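# Pull lettered cube off shelf strip and hold it aloft

## Task

Remove from the shelf the cube marked with a letter that sits on one of the strips. Until that cube is clear of the shelf, no other strip may be shifted in or out by more than a slight amount, or the task fails. Once it is out, keep the cube motionless in the air, well above the table and in front of the shelf.

## Robot and tools

Robot: two arms, left_arm and right_arm, each ending in a parallel gripper. Scene frame: origin on the table surface midway between the arms, +x pointing out over the table, +z up, left_arm on the +y side. The arm names do not match the left or right of any image. Reported hand positions can be slightly wrong, more so when an arm reaches far.

Gripper: the fingers point along the gripper's own +z axis and close along its y axis. end_effector_position is the spot between the pads when closed, roughly 2 cm short of the fingertips; closing pushes the tips about 10 mm further along +z.

execute_actions: argument actions, a list holding one item or none; optional pictures (true/false). An empty list commands nothing and returns the state with camera pictures. An action item is {"rows": [...], "steps": n}: 1 to 15 rows, steps 1 to 15 (default 15), each step 1/30 s; one row per step, the last row reused if rows run out. A wait item is {"steps": n} with n up to 300, counted from the previous result, so your reply time is included. Pictures come only with an empty list or pictures true. A refused call moves nothing.

Row layout (also used by move's target): one flat list of 14 numbers, each in [-1, 1]: left_arm dx, dy, dz, rx, ry, rz, opening, then right_arm in the same order. dx to rz are offsets, expressed in that gripper's own axes, from the gripper's pose in the latest result that reported it (before any such result in the scene, and for second or later calls within one reply, from the pose when the action begins). Every row is relative to that same base, not to the row before. Scale: 1.0 equals 0.6 m for dx, dy, dz and 180 degrees for rotation; rx, ry, rz form a single rotation vector. Opening is not an offset but an absolute setting: +1 is wide open (0.084 m), -1 fully shut. All-zero offsets pull the arm back to the base pose; they are not a pause. For an arm that should stay put, send the offset back to its desired pose in the first call of a reply and zeros afterwards, always with the opening it should keep.

move: target (one 14-number row as above) and speed in m/s, 0.002 to 0.5, default 0.25; rotation is capped at twice that value in rad/s. Each gripper follows a straight path toward its target, all paths finishing together within 0.5 to 10 s (longer paths are cut off at 10 s). Rotations take the shorter way. Paths ignore obstacles and the other arm; grippers lag, drift and may overshoot speed near full stretch. The opening is applied at the start. The result adds a move: line with the ending (done, off_target, moving, held, fault) and limits (paced = pose clipped; held = some steps blocked, after which the arm may surge), plus each gripper's distance to its target. No per-step readings.

wait: seconds, 0 to 10; sends nothing new.

zoom_image: camera (cam_head_left, cam_head_right, cam_left_wrist, cam_right_wrist) and region [x0, y0, x1, y1] in pixels, top-left origin, at most 504 by 504. All images are 504x504. Calibration (K, distortion, T_world_to_cam) is given per camera and may be a little off.

show_instructions: no arguments; shows the reference pages. finished_scene: scene, the current scene's number; ends and grades it irreversibly. Answering without a tool call ends everything.

Control details: each step the commanded pose is clipped to within 70 mm and 16 degrees of the measured pose; position wins over orientation if both cannot be met. An action needs at least 5 steps; its result is read 5 steps early and those steps run while you think. After an action the arm only continues to its last clipped pose, so check the result and command the remainder. A Hand target line appears only when nothing is pending. HELD marks steps the clearance check blocked; a pose unreachable line names the affected arm.

Reading results: the state line gives, per arm, position (m), quaternion wxyz and velocities (m/s, rad/s); grip_measured is the actual finger opening on the command scale. To hold something, command an opening clearly below grip_measured; lower means tighter (about 24 N per pad maximum). Joint torques are noisy and offset.

Avoid: shifting any strip other than the target's before the cube is out; knocking anything off the table; arms striking or pressing on each other; fast impacts or deep targets past contact (they press hard); dropping the cube. Joint load limits (N m): waist 45, shoulder 45, elbow 27, forearm roll 27, wrist pitch 18, wrist roll 18, including held weight; exceeding one causes a TORQUE FAULT, a 10 s stop. Holding loads heats motors: warning from 65 °C, braking at 80 °C (OVER-TEMPERATURE FAULT). Loose objects may occasionally be nudged by outside pushes.

Each tool is called after "Emit:" as name(argument=value, ...), one argument or row to a line, values as JSON.

## Session

Emit:
execute_actions(
  actions=[],
)

Scene clock: 0.00 s of 4200.00 s.
left_arm: end_effector_position=(+0.2090, +0.3371, +0.2721) grip_measured=+1.00 end_effector_quat_wxyz=(+0.082, +0.931, +0.262, +0.240) end_effector_velocity=(-0.000, -0.000, -0.001) end_effector_angular_velocity=(-0.002, +0.002, +0.000) | right_arm: end_effector_position=(+0.1072, +0.0340, +0.2018) grip_measured=+1.00 end_effector_quat_wxyz=(-0.050, +0.940, +0.266, +0.209) end_effector_velocity=(+0.001, -0.000, -0.000) end_effector_angular_velocity=(-0.001, +0.000, -0.002)
Joint positions: left_arm=[ 0.989 -1.61  -0.206 -0.401  1.494  0.279  0.084] | right_arm=[ 1.543 -0.358 -0.603 -0.506  0.747  1.197  0.084]
Joint velocities: left_arm=[ 0.     0.     0.002  0.001  0.001 -0.001  0.   ] | right_arm=[-0.002  0.001  0.    -0.     0.     0.    -0.   ]
Joint torques (N m, as the arm reports them, + toward a larger angle): no reading
Motor temperatures (°C, as the motors report them): left_arm=[33 39 32 33 35 38] | right_arm=[32 33 33 34 30 33]
Hand target (left_arm): +0.209, +0.337, +0.272; +0.082, +0.931, +0.262, +0.240
Hand target (right_arm): +0.107, +0.034, +0.202; -0.050, +0.940, +0.266, +0.209
camera_calibration (this result's frames):
cam_left_wrist: T_world_to_cam=[[0.437514, -0.851613, 0.288681, 0.148297], [-0.748145, -0.522847, -0.408547, 0.511429], [0.49886, -0.03723, -0.865883, 0.270725], [0, 0, 0, 1]] pos_world=[0.182687, 0.403769, 0.400549]
cam_right_wrist: T_world_to_cam=[[0.510043, -0.860115, 0.00767837, 0.00938433], [-0.785841, -0.469591, -0.402416, 0.247595], [0.34973, 0.199215, -0.915425, 0.27127], [0, 0, 0, 1]] pos_world=[0.0949129, 0.0702989, 0.347892]

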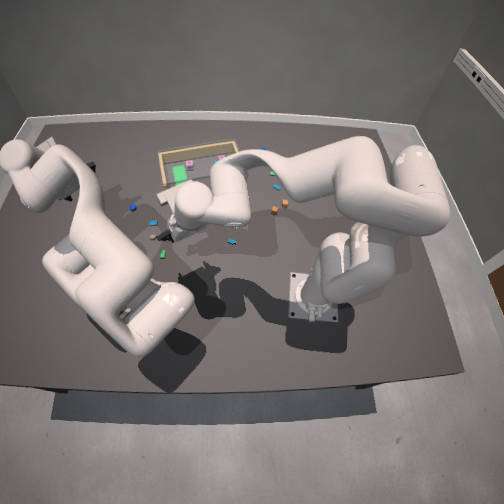

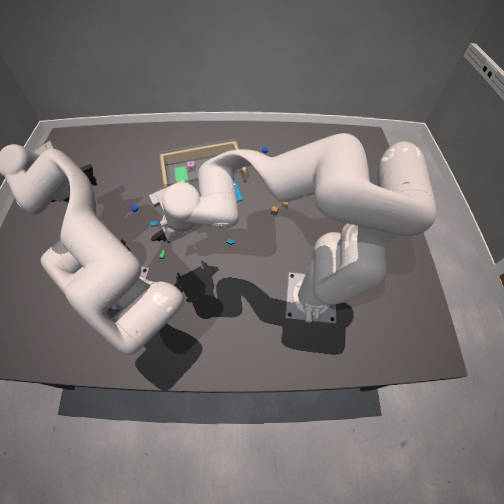

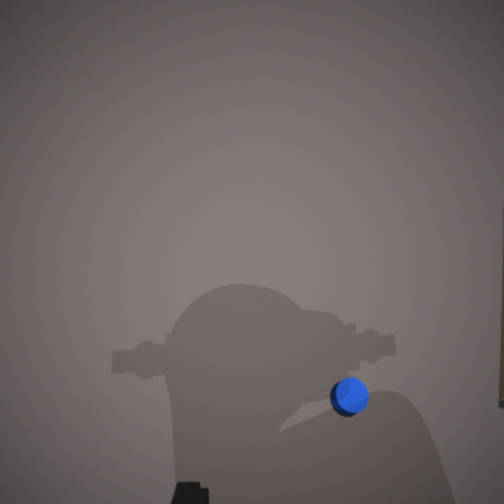

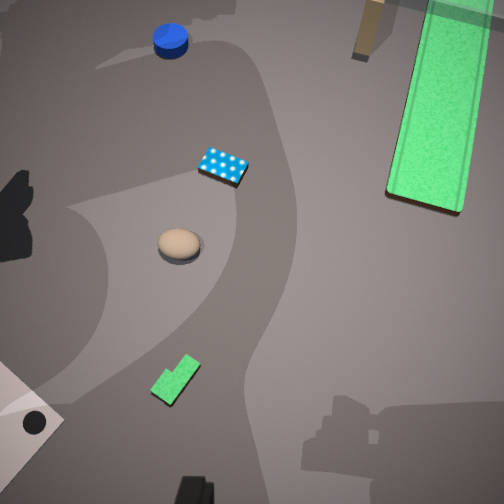

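Emit:
zoom_image(
  camera="cam_head_left",
  region=[140, 125, 280, 225],
)

Emit:
zoom_image(
  camera="cam_head_right",
  region=[140, 125, 280, 225],
)

Region (140, 125, 280, 225) of cam_head_left's 504x504 image, scaled by 3.600, with more detail than that image has; it fills the top 360 rows of this view, and the rest is white.

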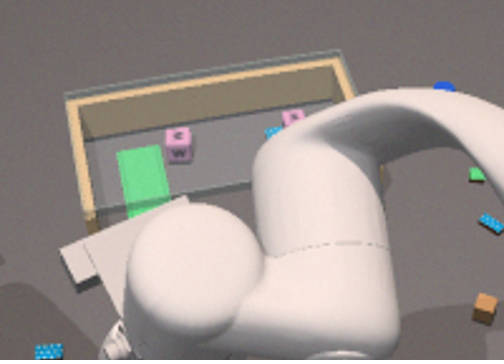

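Region (140, 125, 280, 225) of cam_head_right's 504x504 image, scaled by 3.600, with more detail than that image has; it fills the top 360 rows of this view, and the rest is white.

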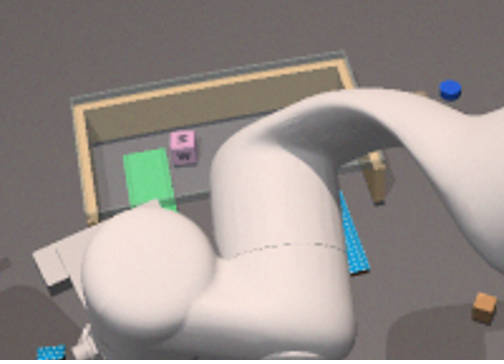

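Emit:
move(
  target=[0,0,0,0,0,0,1, 0.3582,0.4522,0.0857,-0.0167,-0.1373,0.1017,1],
  speed=0.35,
)

Scene clock: 4.80 s of 4200.00 s.
left_arm: end_effector_position=(+0.2090, +0.3371, +0.2721) grip_measured=+1.00 end_effector_quat_wxyz=(+0.082, +0.931, +0.262, +0.240) end_effector_velocity=(+0.000, -0.000, +0.000) end_effector_angular_velocity=(+0.000, -0.001, -0.001) | right_arm: end_effector_position=(+0.4324, -0.0855, +0.2505) grip_measured=+1.00 end_effector_quat_wxyz=(+0.000, +0.994, +0.113, +0.002) end_effector_velocity=(+0.002, -0.001, -0.001) end_effector_angular_velocity=(-0.004, +0.007, -0.004)
Joint positions: left_arm=[ 0.989 -1.61  -0.206 -0.401  1.494  0.279  0.084] | right_arm=[ 0.691  0.166 -1.408 -0.002  1.24   0.333  0.084]
Joint velocities: left_arm=[-0.     0.    -0.    -0.    -0.     0.001  0.   ] | right_arm=[-0.005  0.011 -0.014  0.     0.011 -0.001  0.   ]
Joint torques (N m, as the arm reports them, + toward a larger angle): left_arm=[  0.37   6.3  -18.98  -0.65  -3.46   0.15] | right_arm=[  0.84 -33.9  -19.94   0.06  -2.31  -0.55]
Motor temperatures (°C, as the motors report them): left_arm=[33 39 33 33 35 38] | right_arm=[32 33 34 34 30 33]
Hand target (left_arm): +0.209, +0.337, +0.272; +0.082, +0.931, +0.262, +0.240
Hand target (right_arm): +0.433, -0.086, +0.250; +0.000, +0.994, +0.112, +0.002
Off the commanded pose (left_arm): 0.000 m, 0 deg.
Off the commanded pose (right_arm): 0.001 m, 0 deg.
Kept back: nothing.
After step 90, 0.17 s passed at rest.
move: done
camera_calibration (this result's frames):
cam_left_wrist: T_world_to_cam=[[0.437514, -0.851613, 0.288681, 0.148297], [-0.748145, -0.522847, -0.408547, 0.511429], [0.49886, -0.03723, -0.865883, 0.270725], [0, 0, 0, 1]] pos_world=[0.182687, 0.403769, 0.400549]
cam_right_wrist: T_world_to_cam=[[0.209238, -0.97786, -0.00310232, -0.136902], [-0.977734, -0.209261, 0.0156745, 0.467147], [-0.0159766, -0.000246454, -0.999872, 0.388223], [0, 0, 0, 1]] pos_world=[0.491594, -0.0360194, 0.380426]

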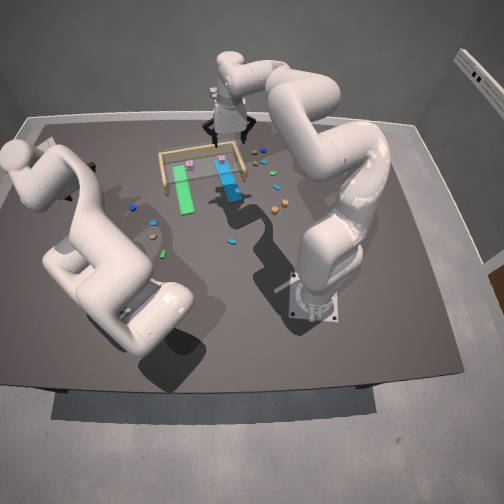

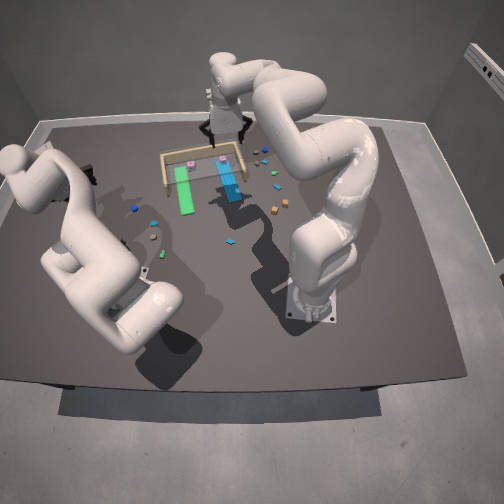

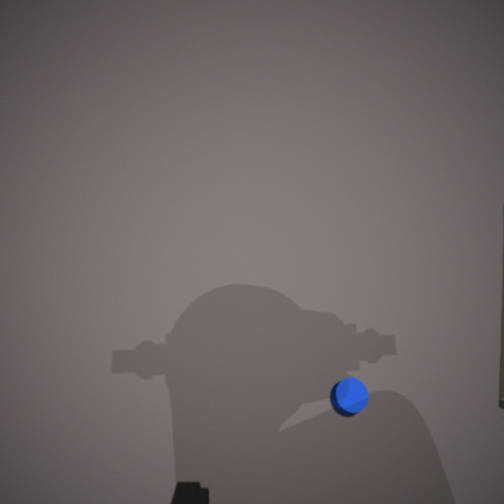

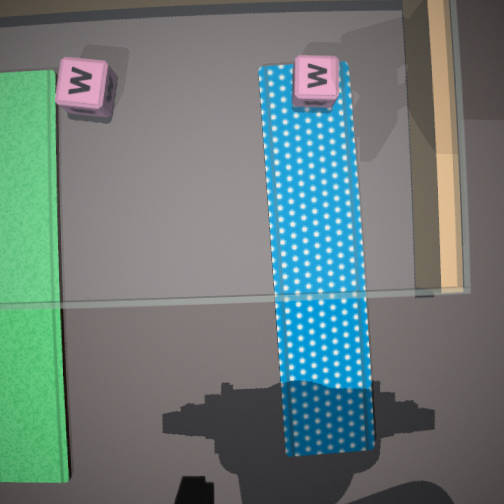

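Emit:
zoom_image(
  camera="cam_right_wrist",
  region=[260, 370, 400, 480],
)

Emit:
zoom_image(
  camera="cam_right_wrist",
  region=[240, 40, 380, 150],
)

Emit:
zoom_image(
  camera="cam_head_left",
  region=[150, 130, 310, 270],
)

Region (260, 370, 400, 480) of cam_right_wrist's 504x504 image, scaled by 3.600, with more detail than that image has; it fills the top 396 rows of this view, and the rest is white.

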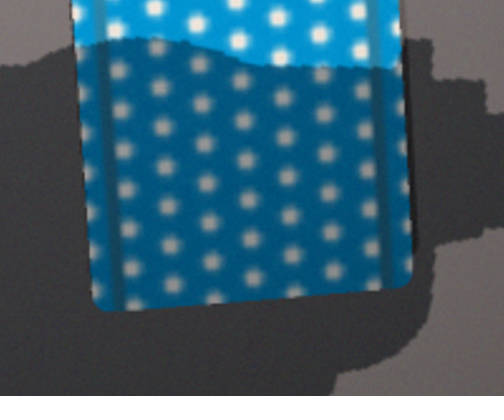

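Region (240, 40, 380, 150) of cam_right_wrist's 504x504 image, scaled by 3.600, with more detail than that image has; it fills the top 396 rows of this view, and the rest is white.

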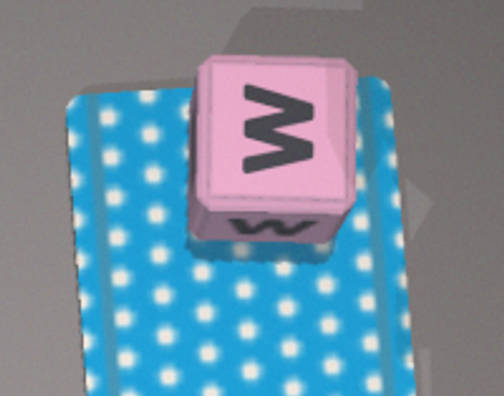

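Region (150, 130, 310, 270) of cam_head_left's 504x504 image, scaled by 3.150, with more detail than that image has; it fills the top 441 rows of this view, and the rest is white.

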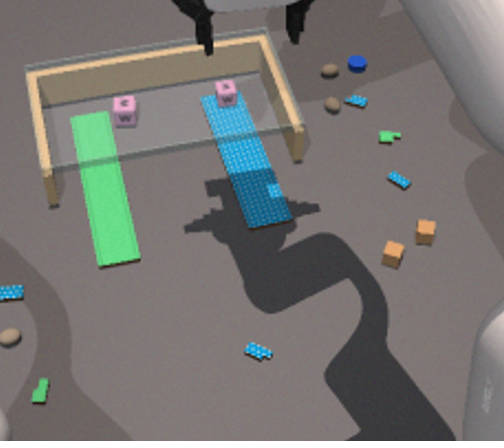

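Emit:
move(
  target=[0,0,0,0,0,0,1, -0.0373,0.020,0.3425,0,0,-0.0206,1],
  speed=0.3,
)

Scene clock: 7.87 s of 4200.00 s.
left_arm: end_effector_position=(+0.2090, +0.3371, +0.2721) grip_measured=+1.00 end_effector_quat_wxyz=(+0.082, +0.931, +0.262, +0.240) end_effector_velocity=(+0.000, +0.000, +0.000) end_effector_angular_velocity=(+0.001, -0.001, -0.000) | right_arm: end_effector_position=(+0.4139, -0.1019, +0.0461) grip_measured=+1.00 end_effector_quat_wxyz=(-0.000, +0.989, +0.145, +0.003) end_effector_velocity=(-0.004, -0.003, -0.007) end_effector_angular_velocity=(-0.008, +0.013, -0.001)
Joint positions: left_arm=[ 0.989 -1.61  -0.206 -0.401  1.494  0.279  0.084] | right_arm=[ 0.683  0.354 -1.032 -0.003  0.673  0.26   0.084]
Joint velocities: left_arm=[-0.     0.    -0.001  0.    -0.001  0.     0.   ] | right_arm=[-0.002  0.007  0.009  0.    -0.001 -0.001 -0.   ]
Joint torques (N m, as the arm reports them, + toward a larger angle): left_arm=[  0.37   6.5  -19.1   -0.7   -3.39   0.3 ] | right_arm=[  0.54 -35.42 -16.96   0.    -2.14  -0.39]
Motor temperatures (°C, as the motors report them): left_arm=[33 39 33 33 35 38] | right_arm=[32 33 34 34 30 33]
Hand target (left_arm): +0.209, +0.337, +0.272; +0.082, +0.931, +0.262, +0.240
Hand target (right_arm): +0.413, -0.102, +0.045; +0.000, +0.989, +0.145, +0.002
Off the commanded pose (left_arm): 0.000 m, 0 deg.
Off the commanded pose (right_arm): 0.001 m, 0 deg.
Kept back: nothing.
move: done
camera_calibration (this result's frames):
cam_left_wrist: T_world_to_cam=[[0.437514, -0.851613, 0.288681, 0.148297], [-0.748145, -0.522847, -0.408547, 0.511428], [0.49886, -0.0372301, -0.865883, 0.270725], [0, 0, 0, 1]] pos_world=[0.182687, 0.403769, 0.400549]
cam_right_wrist: T_world_to_cam=[[0.272496, -0.96215, -0.00366064, -0.17425], [-0.962048, -0.27252, 0.0140088, 0.435944], [-0.0144761, -0.00029561, -0.999895, 0.182907], [0, 0, 0, 1]] pos_world=[0.469529, -0.0487973, 0.176143]

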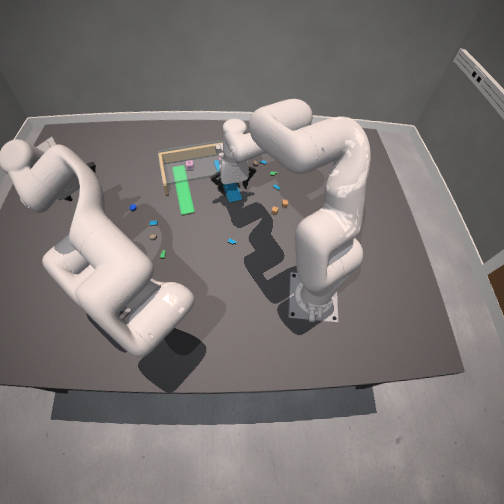

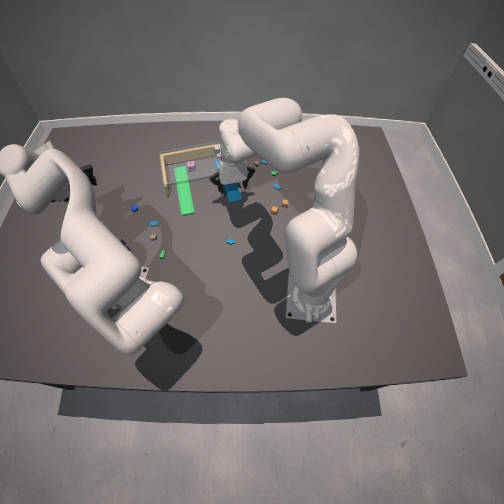

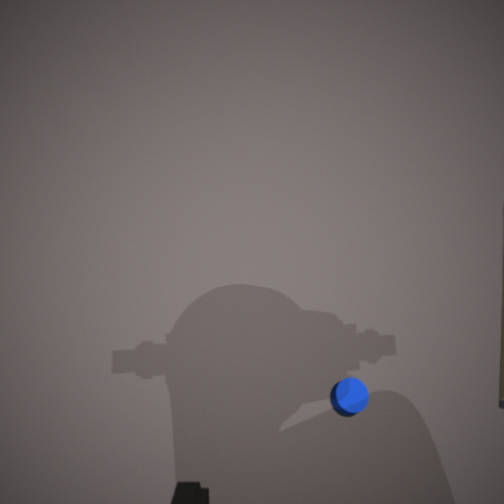

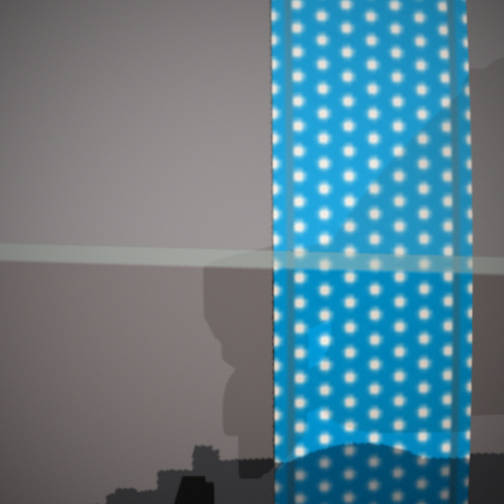

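Emit:
move(
  target=[0,0,0,0,0,0,1, 0,0,0.0427,0,0,0,1],
  speed=0.07,
)

Emit:
execute_actions(
  actions=[
    {"rows": [[0,0,0,0,0,0,1,0,0,0,0,0,0,0.88],[0,0,0,0,0,0,1,0,0,0,0,0,0,0.76],[0,0,0,0,0,0,1,0,0,0,0,0,0,0.66],[0,0,0,0,0,0,1,0,0,0,0,0,0,0.57],[0,0,0,0,0,0,1,0,0,0,0,0,0,0.49],[0,0,0,0,0,0,1,0,0,0,0,0,0,0.42],[0,0,0,0,0,0,1,0,0,0,0,0,0,0.36],[0,0,0,0,0,0,1,0,0,0,0,0,0,0.30],[0,0,0,0,0,0,1,0,0,0,0,0,0,0.25],[0,0,0,0,0,0,1,0,0,0,0,0,0,0.20],[0,0,0,0,0,0,1,0,0,0,0,0,0,0.15],[0,0,0,0,0,0,1,0,0,0,0,0,0,0.10],[0,0,0,0,0,0,1,0,0,0,0,0,0,0.05],[0,0,0,0,0,0,1,0,0,0,0,0,0,0.0]], "steps": 15},
  ],
)

Emit:
wait(
  seconds=0.2,
)

Scene clock: 9.30 s of 4200.00 s.
left_arm: end_effector_position=(+0.2090, +0.3371, +0.2721) grip_measured=+1.00 end_effector_quat_wxyz=(+0.082, +0.931, +0.262, +0.240) end_effector_velocity=(+0.000, -0.000, +0.000) end_effector_angular_velocity=(-0.001, -0.001, -0.000) | right_arm: end_effector_position=(+0.4141, -0.1017, +0.0209) grip_measured=+1.00 end_effector_quat_wxyz=(-0.000, +0.989, +0.145, +0.003) end_effector_velocity=(+0.001, +0.000, -0.000) end_effector_angular_velocity=(+0.001, -0.002, +0.000)
Joint positions: left_arm=[ 0.989 -1.61  -0.206 -0.401  1.494  0.279  0.084] | right_arm=[ 0.683  0.411 -1.028 -0.003  0.611  0.26   0.084]
Joint velocities: left_arm=[ 0.     0.    -0.    -0.001  0.    -0.     0.   ] | right_arm=[-0.     0.001 -0.    -0.    -0.003  0.    -0.   ]
Joint torques (N m, as the arm reports them, + toward a larger angle): left_arm=[  0.28   6.3  -19.09  -0.65  -3.41   0.32] | right_arm=[  0.93 -35.6  -15.61   0.01  -2.13  -0.48]
Motor temperatures (°C, as the motors report them): left_arm=[33 39 33 33 35 38] | right_arm=[32 33 34 34 30 33]
Hand target (left_arm): +0.209, +0.337, +0.272; +0.082, +0.931, +0.262, +0.240
Hand target (right_arm): +0.414, -0.102, +0.021; -0.000, +0.989, +0.145, +0.003
Off the commanded pose (left_arm): 0.000 m, 0 deg.
Off the commanded pose (right_arm): 0.000 m, 0 deg.
Kept back: nothing.
move: done
camera_calibration (this result's frames):
cam_left_wrist: T_world_to_cam=[[0.437514, -0.851613, 0.288681, 0.148297], [-0.748145, -0.522847, -0.408547, 0.511428], [0.49886, -0.0372303, -0.865883, 0.270725], [0, 0, 0, 1]] pos_world=[0.182687, 0.403769, 0.400549]
cam_right_wrist: T_world_to_cam=[[0.27254, -0.962137, -0.00387979, -0.174289], [-0.962043, -0.272568, 0.0134108, 0.436599], [-0.0139605, 0.0000775411, -0.999903, 0.157484], [0, 0, 0, 1]] pos_world=[0.469726, -0.0486989, 0.150937]

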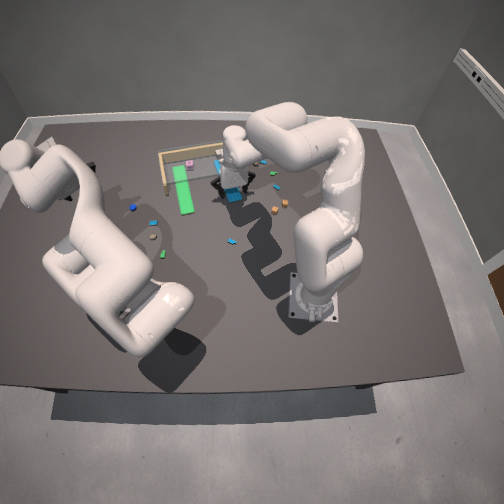

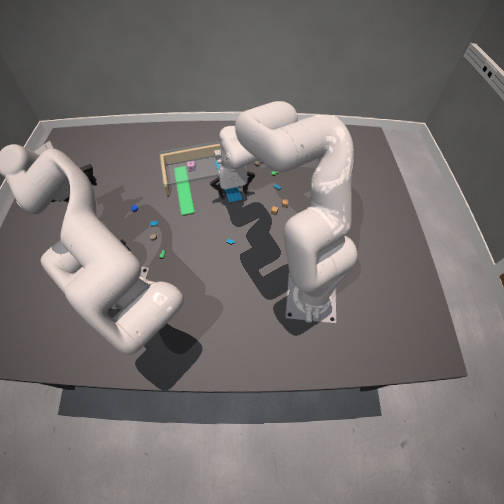

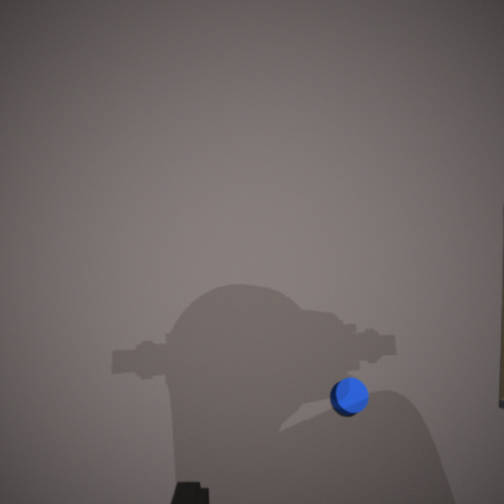

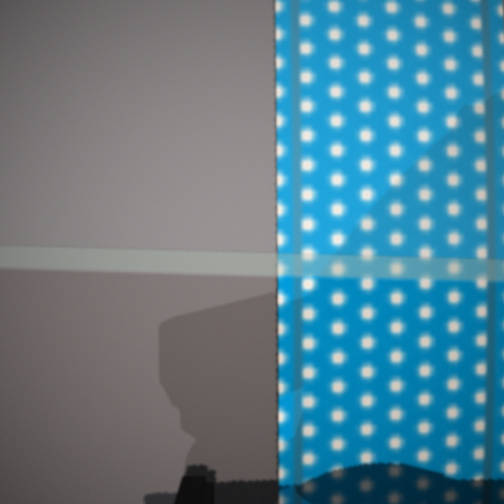

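Scene clock: 9.63 s of 4200.00 s.
left_arm: end_effector_position=(+0.2090, +0.3371, +0.2721) grip_measured=+1.00 end_effector_quat_wxyz=(+0.082, +0.931, +0.262, +0.240) end_effector_velocity=(+0.000, -0.000, -0.000) end_effector_angular_velocity=(-0.001, +0.000, -0.001) | right_arm: end_effector_position=(+0.4141, -0.1017, +0.0209) grip_measured=+0.26 end_effector_quat_wxyz=(-0.000, +0.989, +0.145, +0.003) end_effector_velocity=(-0.000, -0.000, -0.000) end_effector_angular_velocity=(-0.000, +0.001, -0.002)
Joint positions: left_arm=[ 0.989 -1.61  -0.206 -0.401  1.494  0.279  0.084] | right_arm=[ 0.683  0.411 -1.028 -0.003  0.611  0.26   0.055]
Joint velocities: left_arm=[-0.     0.     0.    -0.     0.001  0.    -0.   ] | right_arm=[-0.001  0.     0.     0.     0.     0.001 -0.059]
Joint torques (N m, as the arm reports them, + toward a larger angle): left_arm=[  0.34   6.37 -18.88  -0.62  -3.41   0.25] | right_arm=[  0.47 -35.54 -15.79   0.11  -2.15  -0.52]
Motor temperatures (°C, as the motors report them): left_arm=[33 39 33 33 35 38] | right_arm=[32 33 34 34 30 33]
Steps of this call (steps 1 to 10: the first 10 steps of this action). Readings (end_effector_position):
1: left_arm (+0.2090, +0.3371, +0.2721) | right_arm (+0.4141, -0.1017, +0.0208)
2: left_arm (+0.2090, +0.3371, +0.2721) | right_arm (+0.4141, -0.1017, +0.0208)
4: left_arm (+0.2090, +0.3371, +0.2721) | right_arm (+0.4141, -0.1017, +0.0209)
8: left_arm (+0.2090, +0.3371, +0.2721) | right_arm (+0.4142, -0.1017, +0.0209)
10: the state above

Scene clock: 10.00 s of 4200.00 s.
left_arm: end_effector_position=(+0.2090, +0.3371, +0.2721) grip_measured=+1.00 end_effector_quat_wxyz=(+0.082, +0.931, +0.262, +0.240) end_effector_velocity=(+0.000, +0.000, +0.001) end_effector_angular_velocity=(+0.001, -0.002, +0.001) | right_arm: end_effector_position=(+0.4142, -0.1017, +0.0209) grip_measured=+0.25 end_effector_quat_wxyz=(-0.000, +0.989, +0.145, +0.003) end_effector_velocity=(+0.000, +0.000, +0.001) end_effector_angular_velocity=(+0.001, -0.002, +0.000)
Joint positions: left_arm=[ 0.989 -1.61  -0.206 -0.401  1.494  0.279  0.084] | right_arm=[ 0.683  0.411 -1.028 -0.003  0.611  0.26   0.055]
Joint velocities: left_arm=[ 0.     0.    -0.001 -0.    -0.001 -0.    -0.   ] | right_arm=[ 0.    -0.002  0.     0.    -0.    -0.     0.   ]
Joint torques (N m, as the arm reports them, + toward a larger angle): left_arm=[  0.13   6.4  -18.93  -0.68  -3.46   0.3 ] | right_arm=[  1.02 -35.   -15.52   0.15  -2.04  -0.46]
Motor temperatures (°C, as the motors report them): left_arm=[33 39 33 33 35 38] | right_arm=[32 33 34 34 30 33]
Hand target (left_arm): +0.209, +0.337, +0.272; +0.082, +0.931, +0.262, +0.240
Hand target (right_arm): +0.414, -0.102, +0.021; -0.000, +0.989, +0.145, +0.003
Off the commanded pose (left_arm): 0.000 m, 0 deg.
Off the commanded pose (right_arm): 0.000 m, 0 deg.
Kept back: nothing.
Steps of this call (steps 1 to 5: the last 5 steps of your previous action; steps 6 to 11: nothing new was sent). Readings (end_effector_position):
1: left_arm (+0.2090, +0.3371, +0.2721) | right_arm (+0.4143, -0.1017, +0.0210)
2: left_arm (+0.2090, +0.3371, +0.2721) | right_arm (+0.4142, -0.1017, +0.0210)
4: left_arm (+0.2090, +0.3371, +0.2721) | right_arm (+0.4142, -0.1017, +0.0210)
8: left_arm (+0.2090, +0.3371, +0.2721) | right_arm (+0.4142, -0.1017, +0.0209)
11: the state above
camera_calibration (this result's frames):
cam_left_wrist: T_world_to_cam=[[0.437514, -0.851613, 0.288681, 0.148297], [-0.748145, -0.522847, -0.408547, 0.511428], [0.49886, -0.0372302, -0.865883, 0.270725], [0, 0, 0, 1]] pos_world=[0.182687, 0.403769, 0.400549]
cam_right_wrist: T_world_to_cam=[[0.272533, -0.962138, -0.00393101, -0.174272], [-0.962048, -0.272562, 0.0132048, 0.43668], [-0.0137762, 0.000183082, -0.999905, 0.157497], [0, 0, 0, 1]] pos_world=[0.469771, -0.0486802, 0.151031]

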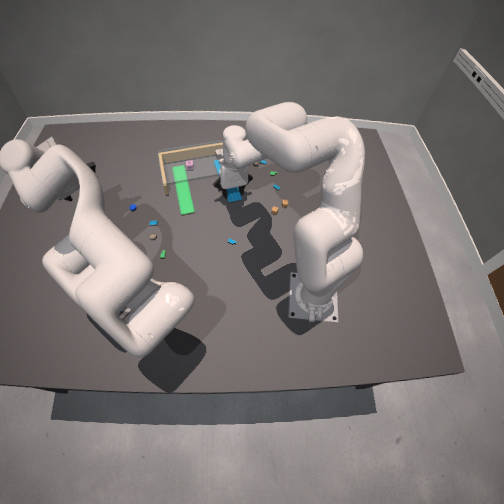

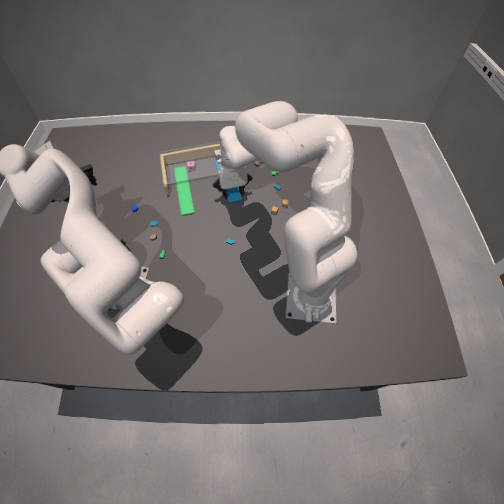

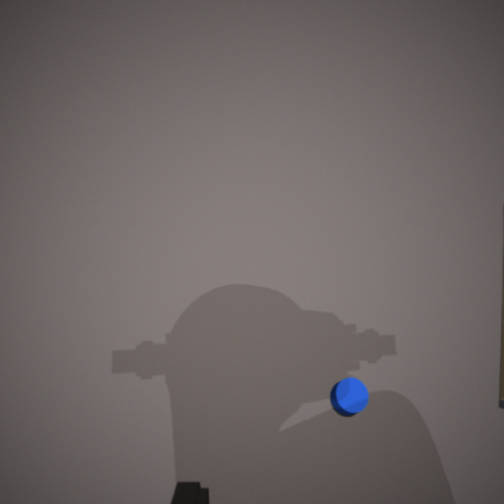

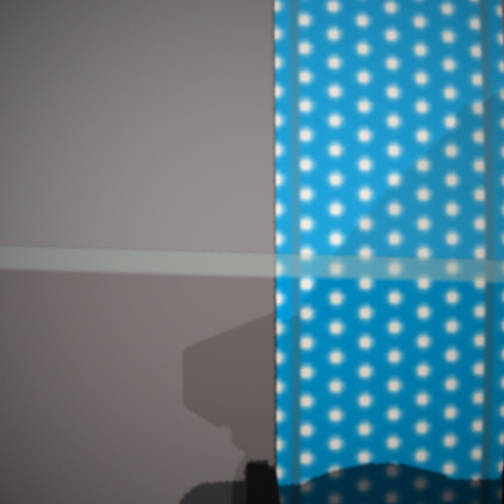

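Emit:
move(
  target=[0,0,0,0,0,0,1, -0.3167,0,-0.0025,0,0,0,-0.05],
  speed=0.14,
)

Scene clock: 12.03 s of 4200.00 s.
left_arm: end_effector_position=(+0.2090, +0.3371, +0.2721) grip_measured=+1.00 end_effector_quat_wxyz=(+0.082, +0.931, +0.262, +0.240) end_effector_velocity=(-0.000, -0.000, +0.000) end_effector_angular_velocity=(-0.001, +0.000, -0.000) | right_arm: end_effector_position=(+0.2319, -0.1557, +0.0213) grip_measured=+0.25 end_effector_quat_wxyz=(-0.000, +0.989, +0.145, +0.003) end_effector_velocity=(-0.001, +0.001, +0.001) end_effector_angular_velocity=(+0.001, -0.002, +0.003)
Joint positions: left_arm=[ 0.989 -1.61  -0.206 -0.401  1.494  0.279  0.084] | right_arm=[ 0.836 -0.064 -0.352 -0.005  0.411  0.415  0.055]
Joint velocities: left_arm=[-0.  0. -0. -0.  0. -0. -0.] | right_arm=[ 0.004 -0.004  0.003 -0.001 -0.001  0.003 -0.   ]
Joint torques (N m, as the arm reports them, + toward a larger angle): left_arm=[  0.37   6.62 -18.96  -0.71  -3.38   0.23] | right_arm=[  0.87 -19.81 -13.44   0.05  -2.16  -0.5 ]
Motor temperatures (°C, as the motors report them): left_arm=[33 39 33 33 35 38] | right_arm=[32 34 34 34 30 33]
Hand target (left_arm): +0.209, +0.337, +0.272; +0.082, +0.931, +0.262, +0.240
Hand target (right_arm): +0.232, -0.156, +0.021; -0.001, +0.989, +0.145, +0.003
Off the commanded pose (left_arm): 0.000 m, 0 deg.
Off the commanded pose (right_arm): 0.001 m, 0 deg.
Kept back: nothing.
move: done
camera_calibration (this result's frames):
cam_left_wrist: T_world_to_cam=[[0.437514, -0.851613, 0.288681, 0.148297], [-0.748145, -0.522847, -0.408547, 0.511428], [0.49886, -0.0372302, -0.865883, 0.270725], [0, 0, 0, 1]] pos_world=[0.182687, 0.403769, 0.400549]
cam_right_wrist: T_world_to_cam=[[0.272465, -0.962156, -0.00435099, -0.176517], [-0.962055, -0.2725, 0.0139185, 0.24655], [-0.0145774, 0.000393587, -0.999894, 0.155571], [0, 0, 0, 1]] pos_world=[0.287557, -0.102713, 0.151354]

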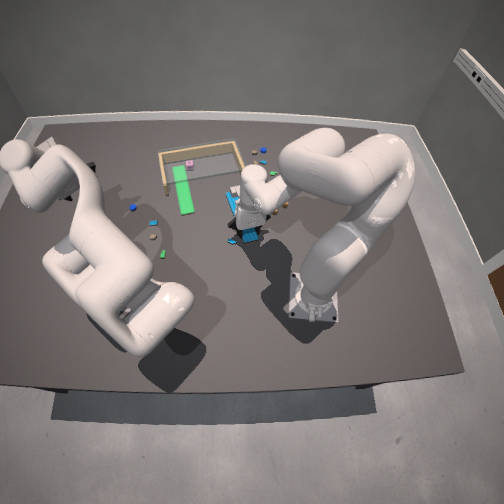

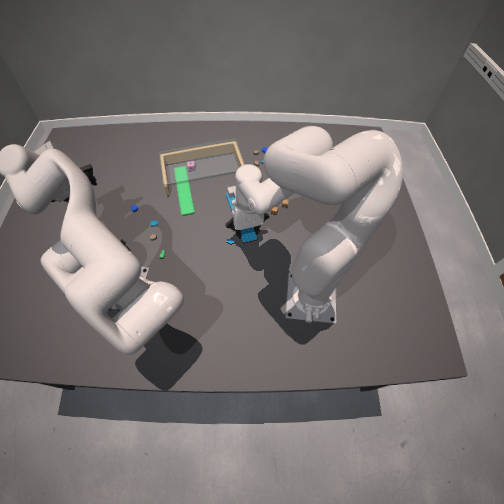

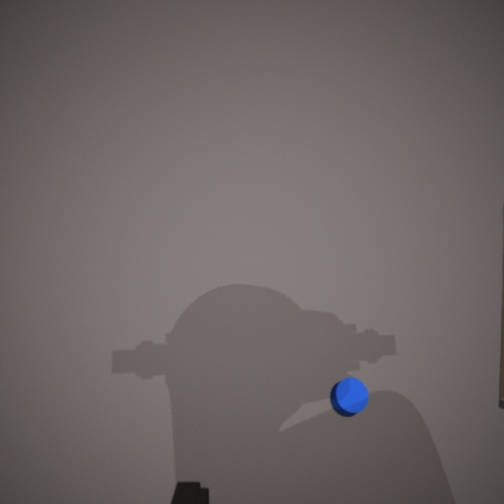

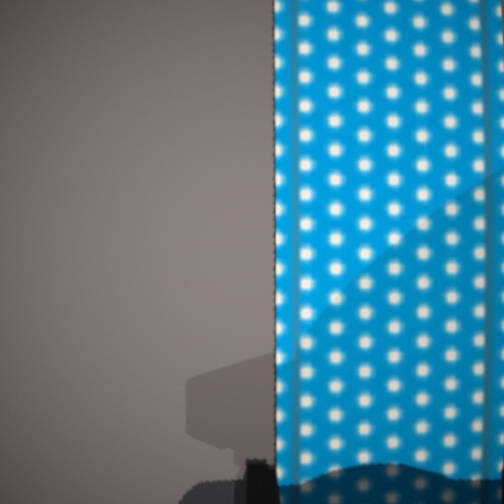

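Emit:
execute_actions(
  actions=[
    {"rows": [[0,0,0,0,0,0,1,0,0,0,0,0,0,0.35],[0,0,0,0,0,0,1,0,0,0,0,0,0,0.5],[0,0,0,0,0,0,1,0,0,0,0,0,0,0.65]], "steps": 6},
  ],
)

Emit:
move(
  target=[0,0,0,0,0,0,1, 0.3077,0.0067,-0.131,0,0,0.026,0.65],
  speed=0.3,
)

Scene clock: 22.40 s of 4200.00 s.
left_arm: end_effector_position=(+0.2090, +0.3371, +0.2721) grip_measured=+1.00 end_effector_quat_wxyz=(+0.082, +0.931, +0.262, +0.240) end_effector_velocity=(+0.000, +0.000, +0.000) end_effector_angular_velocity=(-0.000, -0.000, +0.000) | right_arm: end_effector_position=(+0.2318, -0.1556, +0.0215) grip_measured=+0.25 end_effector_quat_wxyz=(-0.001, +0.989, +0.145, +0.003) end_effector_velocity=(-0.000, +0.000, -0.000) end_effector_angular_velocity=(-0.000, +0.001, +0.001)
Joint positions: left_arm=[ 0.989 -1.61  -0.206 -0.401  1.494  0.279  0.084] | right_arm=[ 0.836 -0.065 -0.351 -0.005  0.411  0.416  0.055]
Joint velocities: left_arm=[ 0. -0.  0. -0. -0.  0. -0.] | right_arm=[ 0.001  0.001 -0.     0.     0.    -0.    -0.   ]
Joint torques (N m, as the arm reports them, + toward a larger angle): left_arm=[  0.41   6.54 -19.04  -0.55  -3.41   0.22] | right_arm=[  0.66 -19.66 -13.48   0.03  -2.22  -0.6 ]
Motor temperatures (°C, as the motors report them): left_arm=[33 39 34 33 35 38] | right_arm=[32 34 34 34 30 33]
Steps of this call (steps 1 to 90: nothing new was sent; then 7.33 s passed at rest; step 91: the first step of this action). Readings (end_effector_position):
91: the state above

Scene clock: 23.97 s of 4200.00 s.
left_arm: end_effector_position=(+0.2090, +0.3371, +0.2721) grip_measured=+1.00 end_effector_quat_wxyz=(+0.082, +0.931, +0.262, +0.240) end_effector_velocity=(-0.000, -0.000, -0.000) end_effector_angular_velocity=(-0.001, +0.000, +0.000) | right_arm: end_effector_position=(+0.4094, -0.1074, +0.1003) grip_measured=+0.65 end_effector_quat_wxyz=(-0.000, +0.995, +0.105, +0.003) end_effector_velocity=(+0.005, +0.002, +0.004) end_effector_angular_velocity=(+0.003, -0.006, -0.001)
Joint positions: left_arm=[ 0.989 -1.61  -0.206 -0.401  1.494  0.279  0.084] | right_arm=[ 0.678  0.228 -1.035 -0.003  0.803  0.337  0.071]
Joint velocities: left_arm=[-0.     0.     0.001 -0.     0.    -0.    -0.   ] | right_arm=[-0.001  0.004 -0.018 -0.     0.007 -0.    -0.   ]
Joint torques (N m, as the arm reports them, + toward a larger angle): left_arm=[  0.34   6.52 -19.17  -0.87  -3.32   0.26] | right_arm=[  0.64 -32.95 -17.52   0.08  -2.08  -0.55]
Motor temperatures (°C, as the motors report them): left_arm=[33 39 34 33 35 38] | right_arm=[32 34 34 34 30 33]
Hand target (left_arm): +0.209, +0.337, +0.272; +0.082, +0.931, +0.262, +0.240
Hand target (right_arm): +0.410, -0.107, +0.101; -0.000, +0.995, +0.104, +0.003
Off your previous action's commanded pose (left_arm): 0.000 m, 0 deg at its last step (step 5 of this call).
Off your previous action's commanded pose (right_arm): 0.000 m, 0 deg at its last step (step 5 of this call).
Off the commanded pose (left_arm): 0.000 m, 0 deg.
Off the commanded pose (right_arm): 0.001 m, 0 deg.
Kept back: nothing.
move: done
camera_calibration (this result's frames):
cam_left_wrist: T_world_to_cam=[[0.437514, -0.851613, 0.288681, 0.148296], [-0.748145, -0.522847, -0.408547, 0.511428], [0.49886, -0.0372302, -0.865883, 0.270725], [0, 0, 0, 1]] pos_world=[0.182687, 0.403769, 0.400549]
cam_right_wrist: T_world_to_cam=[[0.193135, -0.981165, -0.00386765, -0.14769], [-0.981062, -0.193171, 0.0141949, 0.4457], [-0.0146746, 0.00105288, -0.999892, 0.23728], [0, 0, 0, 1]] pos_world=[0.469266, -0.059062, 0.230356]

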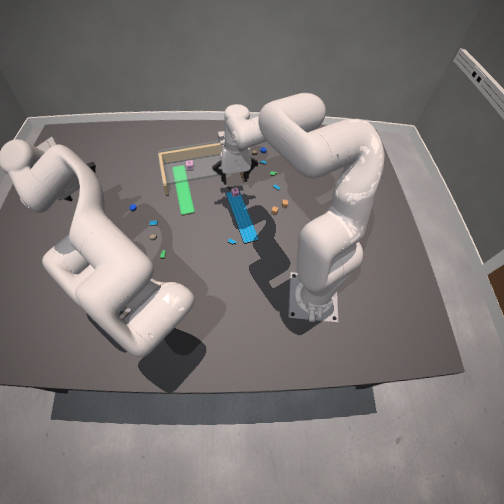

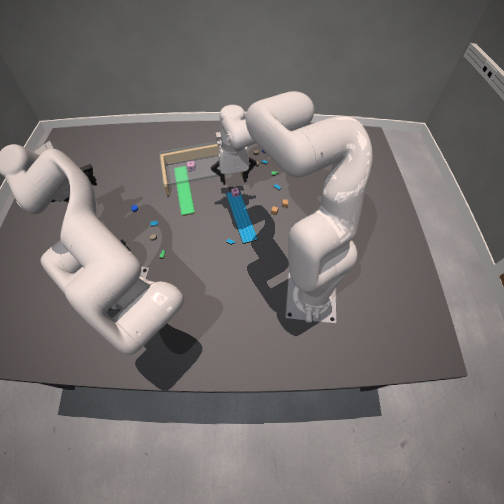

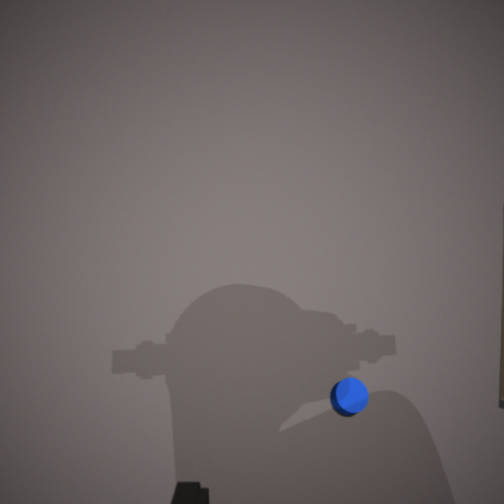

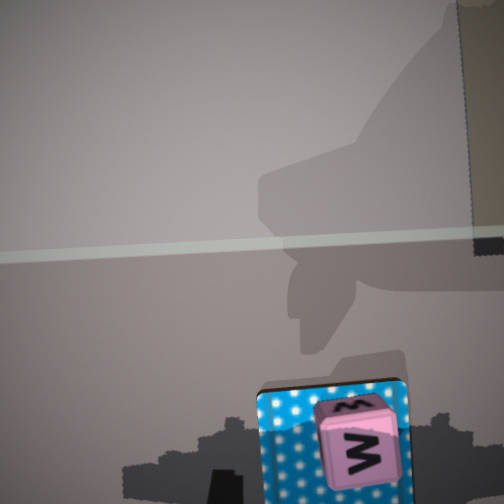

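Emit:
zoom_image(
  camera="cam_right_wrist",
  region=[250, 364, 430, 504],
)

Region (250, 364, 430, 504) of cam_right_wrist's 504x504 image, scaled by 2.800, with more detail than that image has.

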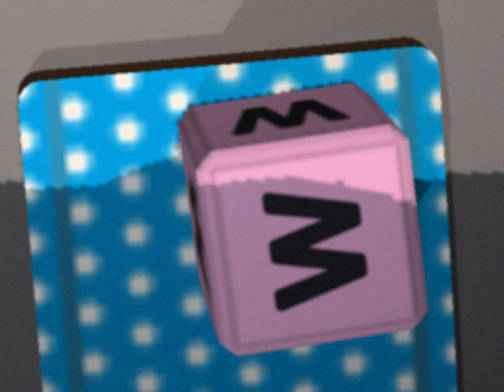

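Emit:
move(
  target=[0,0,0,0,0,0,1, 0,0.005,0.1122,0,0,-0.05,0.3],
  speed=0.18,
)

Scene clock: 25.70 s of 4200.00 s.
left_arm: end_effector_position=(+0.2090, +0.3371, +0.2721) grip_measured=+1.00 end_effector_quat_wxyz=(+0.082, +0.931, +0.262, +0.240) end_effector_velocity=(-0.000, -0.000, -0.000) end_effector_angular_velocity=(-0.000, +0.002, -0.001) | right_arm: end_effector_position=(+0.4106, -0.1100, +0.0337) grip_measured=+0.29 end_effector_quat_wxyz=(-0.000, +0.983, +0.182, +0.003) end_effector_velocity=(-0.003, -0.001, -0.004) end_effector_angular_velocity=(-0.004, +0.008, +0.003)
Joint positions: left_arm=[ 0.989 -1.61  -0.206 -0.401  1.494  0.279  0.084] | right_arm=[ 0.672  0.362 -0.999 -0.003  0.631  0.175  0.056]
Joint velocities: left_arm=[ 0.     0.     0.     0.001  0.001  0.    -0.   ] | right_arm=[ 0.     0.004  0.005  0.001 -0.001 -0.003 -0.   ]
Joint torques (N m, as the arm reports them, + toward a larger angle): left_arm=[  0.48   6.21 -19.09  -0.71  -3.37   0.24] | right_arm=[  0.88 -34.71 -16.08   0.09  -2.17  -0.51]
Motor temperatures (°C, as the motors report them): left_arm=[33 39 34 33 35 38] | right_arm=[32 34 35 34 30 33]
Hand target (left_arm): +0.209, +0.337, +0.272; +0.082, +0.931, +0.262, +0.240
Hand target (right_arm): +0.410, -0.110, +0.033; +0.000, +0.983, +0.182, +0.003
Off the commanded pose (left_arm): 0.000 m, 0 deg.
Off the commanded pose (right_arm): 0.001 m, 0 deg.
Kept back: nothing.
move: done
camera_calibration (this result's frames):
cam_left_wrist: T_world_to_cam=[[0.437514, -0.851613, 0.288681, 0.148296], [-0.748145, -0.522847, -0.408547, 0.511428], [0.49886, -0.0372302, -0.865883, 0.270725], [0, 0, 0, 1]] pos_world=[0.182687, 0.403769, 0.400549]
cam_right_wrist: T_world_to_cam=[[0.344188, -0.938895, -0.00337497, -0.208157], [-0.938805, -0.344202, 0.013062, 0.41332], [-0.0134255, -0.00132734, -0.999909, 0.169934], [0, 0, 0, 1]] pos_world=[0.461954, -0.0529457, 0.163817]

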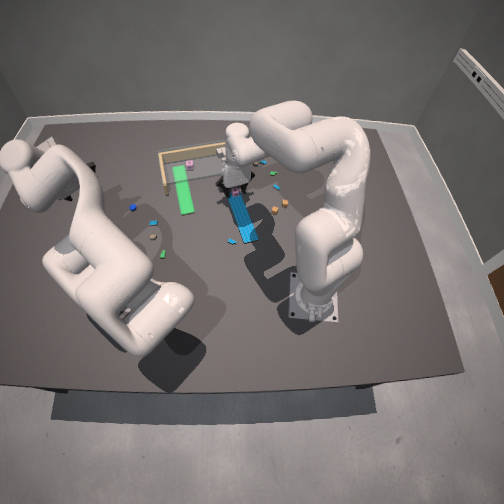

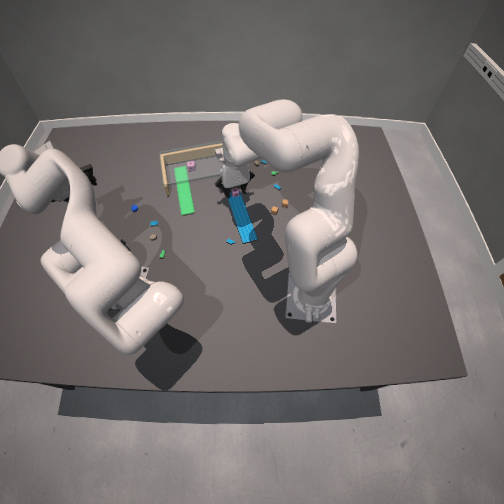

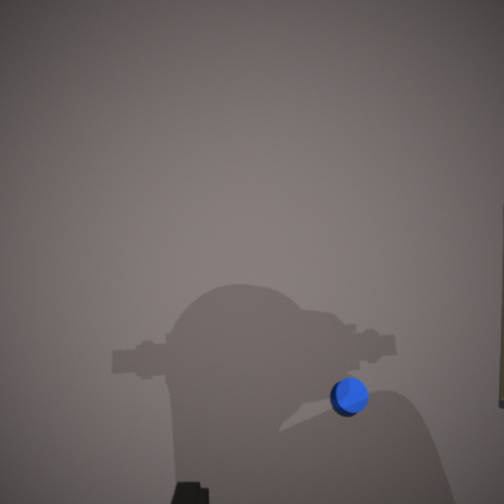

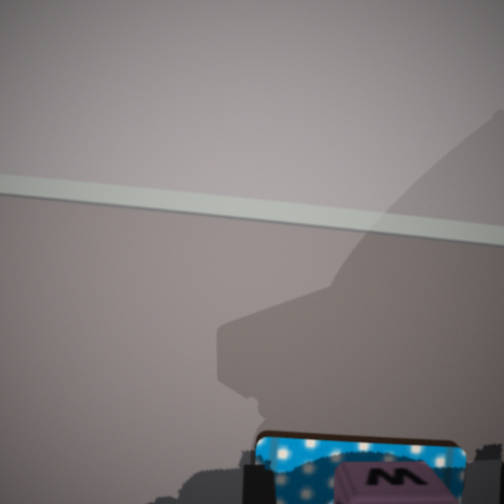

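Emit:
execute_actions(
  actions=[
    {"rows": [[0,0,0,0,0,0,1,0,0,0,0,0,0,0.18],[0,0,0,0,0,0,1,0,0,0,0,0,0,0.06],[0,0,0,0,0,0,1,0,0,0,0,0,0,-0.05],[0,0,0,0,0,0,1,0,0,0,0,0,0,-0.15],[0,0,0,0,0,0,1,0,0,0,0,0,0,-0.23],[0,0,0,0,0,0,1,0,0,0,0,0,0,-0.30],[0,0,0,0,0,0,1,0,0,0,0,0,0,-0.36],[0,0,0,0,0,0,1,0,0,0,0,0,0,-0.42],[0,0,0,0,0,0,1,0,0,0,0,0,0,-0.48],[0,0,0,0,0,0,1,0,0,0,0,0,0,-0.54],[0,0,0,0,0,0,1,0,0,0,0,0,0,-0.60],[0,0,0,0,0,0,1,0,0,0,0,0,0,-0.66],[0,0,0,0,0,0,1,0,0,0,0,0,0,-0.72],[0,0,0,0,0,0,1,0,0,0,0,0,0,-0.78]], "steps": 15},
  ],
)

Emit:
move(
  target=[0,0,0,0,0,0,1, 0,0,-0.24,0,0,0,-0.8],
  speed=0.25,
)

Scene clock: 26.30 s of 4200.00 s.
left_arm: end_effector_position=(+0.2090, +0.3371, +0.2721) grip_measured=+1.00 end_effector_quat_wxyz=(+0.082, +0.931, +0.262, +0.240) end_effector_velocity=(+0.000, -0.000, -0.000) end_effector_angular_velocity=(-0.001, -0.000, -0.000) | right_arm: end_effector_position=(+0.4106, -0.1100, +0.0338) grip_measured=-0.44 end_effector_quat_wxyz=(-0.000, +0.983, +0.182, +0.003) end_effector_velocity=(+0.002, +0.001, +0.003) end_effector_angular_velocity=(+0.004, -0.006, -0.001)
Joint positions: left_arm=[ 0.989 -1.61  -0.206 -0.401  1.494  0.279  0.084] | right_arm=[ 0.672  0.362 -0.999 -0.003  0.631  0.175  0.025]
Joint velocities: left_arm=[ 0.     0.     0.001 -0.001 -0.     0.     0.   ] | right_arm=[-0.    -0.003 -0.003  0.    -0.001  0.    -0.   ]
Joint torques (N m, as the arm reports them, + toward a larger angle): left_arm=[  0.55   6.36 -19.04  -0.57  -3.46   0.26] | right_arm=[  0.71 -34.31 -15.83   0.04  -2.    -0.53]
Motor temperatures (°C, as the motors report them): left_arm=[33 39 34 33 35 38] | right_arm=[32 34 35 34 30 33]
Steps of this call (steps 1 to 8: nothing new was sent; steps 9 to 18: the first 10 steps of this action). Readings (end_effector_position):
9: left_arm (+0.2090, +0.3371, +0.2721) | right_arm (+0.4102, -0.1102, +0.0332)
10: left_arm (+0.2090, +0.3371, +0.2721) | right_arm (+0.4103, -0.1102, +0.0333)
12: left_arm (+0.2090, +0.3371, +0.2721) | right_arm (+0.4104, -0.1101, +0.0335)
16: left_arm (+0.2090, +0.3371, +0.2721) | right_arm (+0.4106, -0.1100, +0.0338)
18: the state above

Scene clock: 27.60 s of 4200.00 s.
left_arm: end_effector_position=(+0.2090, +0.3371, +0.2721) grip_measured=+1.00 end_effector_quat_wxyz=(+0.082, +0.931, +0.262, +0.240) end_effector_velocity=(+0.000, -0.000, -0.000) end_effector_angular_velocity=(-0.001, +0.000, -0.000) | right_arm: end_effector_position=(+0.4097, -0.1105, +0.1765) grip_measured=-0.44 end_effector_quat_wxyz=(+0.000, +0.983, +0.182, +0.002) end_effector_velocity=(+0.004, +0.001, +0.008) end_effector_angular_velocity=(+0.008, -0.013, -0.001)
Joint positions: left_arm=[ 0.989 -1.61  -0.206 -0.401  1.494  0.279  0.084] | right_arm=[ 0.673  0.112 -1.123 -0.003  1.007  0.174  0.025]
Joint velocities: left_arm=[-0.    -0.     0.001 -0.     0.     0.    -0.   ] | right_arm=[-0.001 -0.008 -0.012 -0.     0.004  0.    -0.   ]
Joint torques (N m, as the arm reports them, + toward a larger angle): left_arm=[  0.26   6.38 -19.06  -0.6   -3.38   0.27] | right_arm=[  0.69 -31.59 -19.04  -0.16  -2.14  -0.46]
Motor temperatures (°C, as the motors report them): left_arm=[33 39 34 33 35 38] | right_arm=[32 34 35 34 30 33]
Hand target (left_arm): +0.209, +0.337, +0.272; +0.082, +0.931, +0.262, +0.240
Hand target (right_arm): +0.410, -0.110, +0.178; -0.000, +0.983, +0.182, +0.003
Off your previous action's commanded pose (left_arm): 0.000 m, 0 deg at its last step (step 5 of this call).
Off your previous action's commanded pose (right_arm): 0.000 m, 0 deg at its last step (step 5 of this call).
Off the commanded pose (left_arm): 0.000 m, 0 deg.
Off the commanded pose (right_arm): 0.001 m, 0 deg.
Kept back: nothing.
move: done
camera_calibration (this result's frames):
cam_left_wrist: T_world_to_cam=[[0.437514, -0.851613, 0.288681, 0.148296], [-0.748145, -0.522847, -0.408547, 0.511428], [0.49886, -0.0372303, -0.865883, 0.270725], [0, 0, 0, 1]] pos_world=[0.182687, 0.403769, 0.400548]
cam_right_wrist: T_world_to_cam=[[0.343898, -0.939003, -0.00273712, -0.207769], [-0.938886, -0.343899, 0.0150523, 0.410168], [-0.0150754, -0.0026066, -0.999883, 0.313166], [0, 0, 0, 1]] pos_world=[0.461274, -0.0532231, 0.306387]

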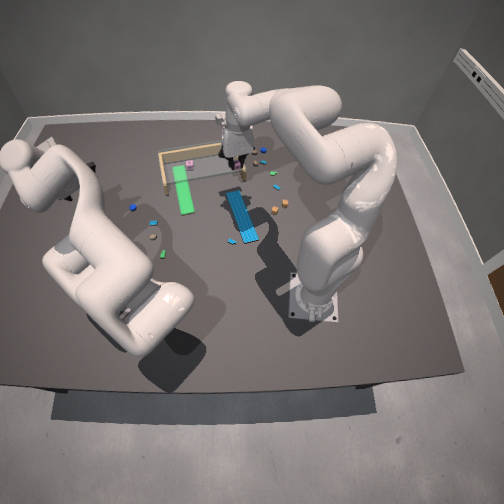

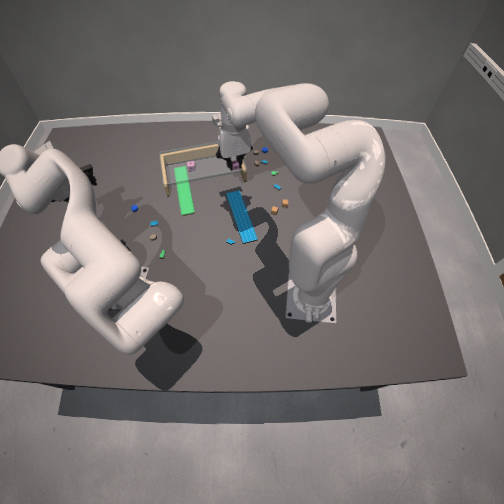

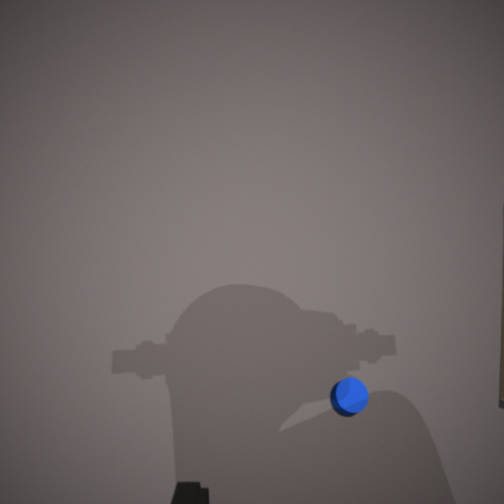

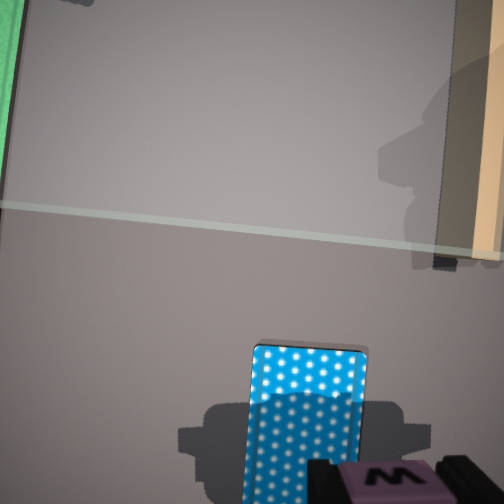

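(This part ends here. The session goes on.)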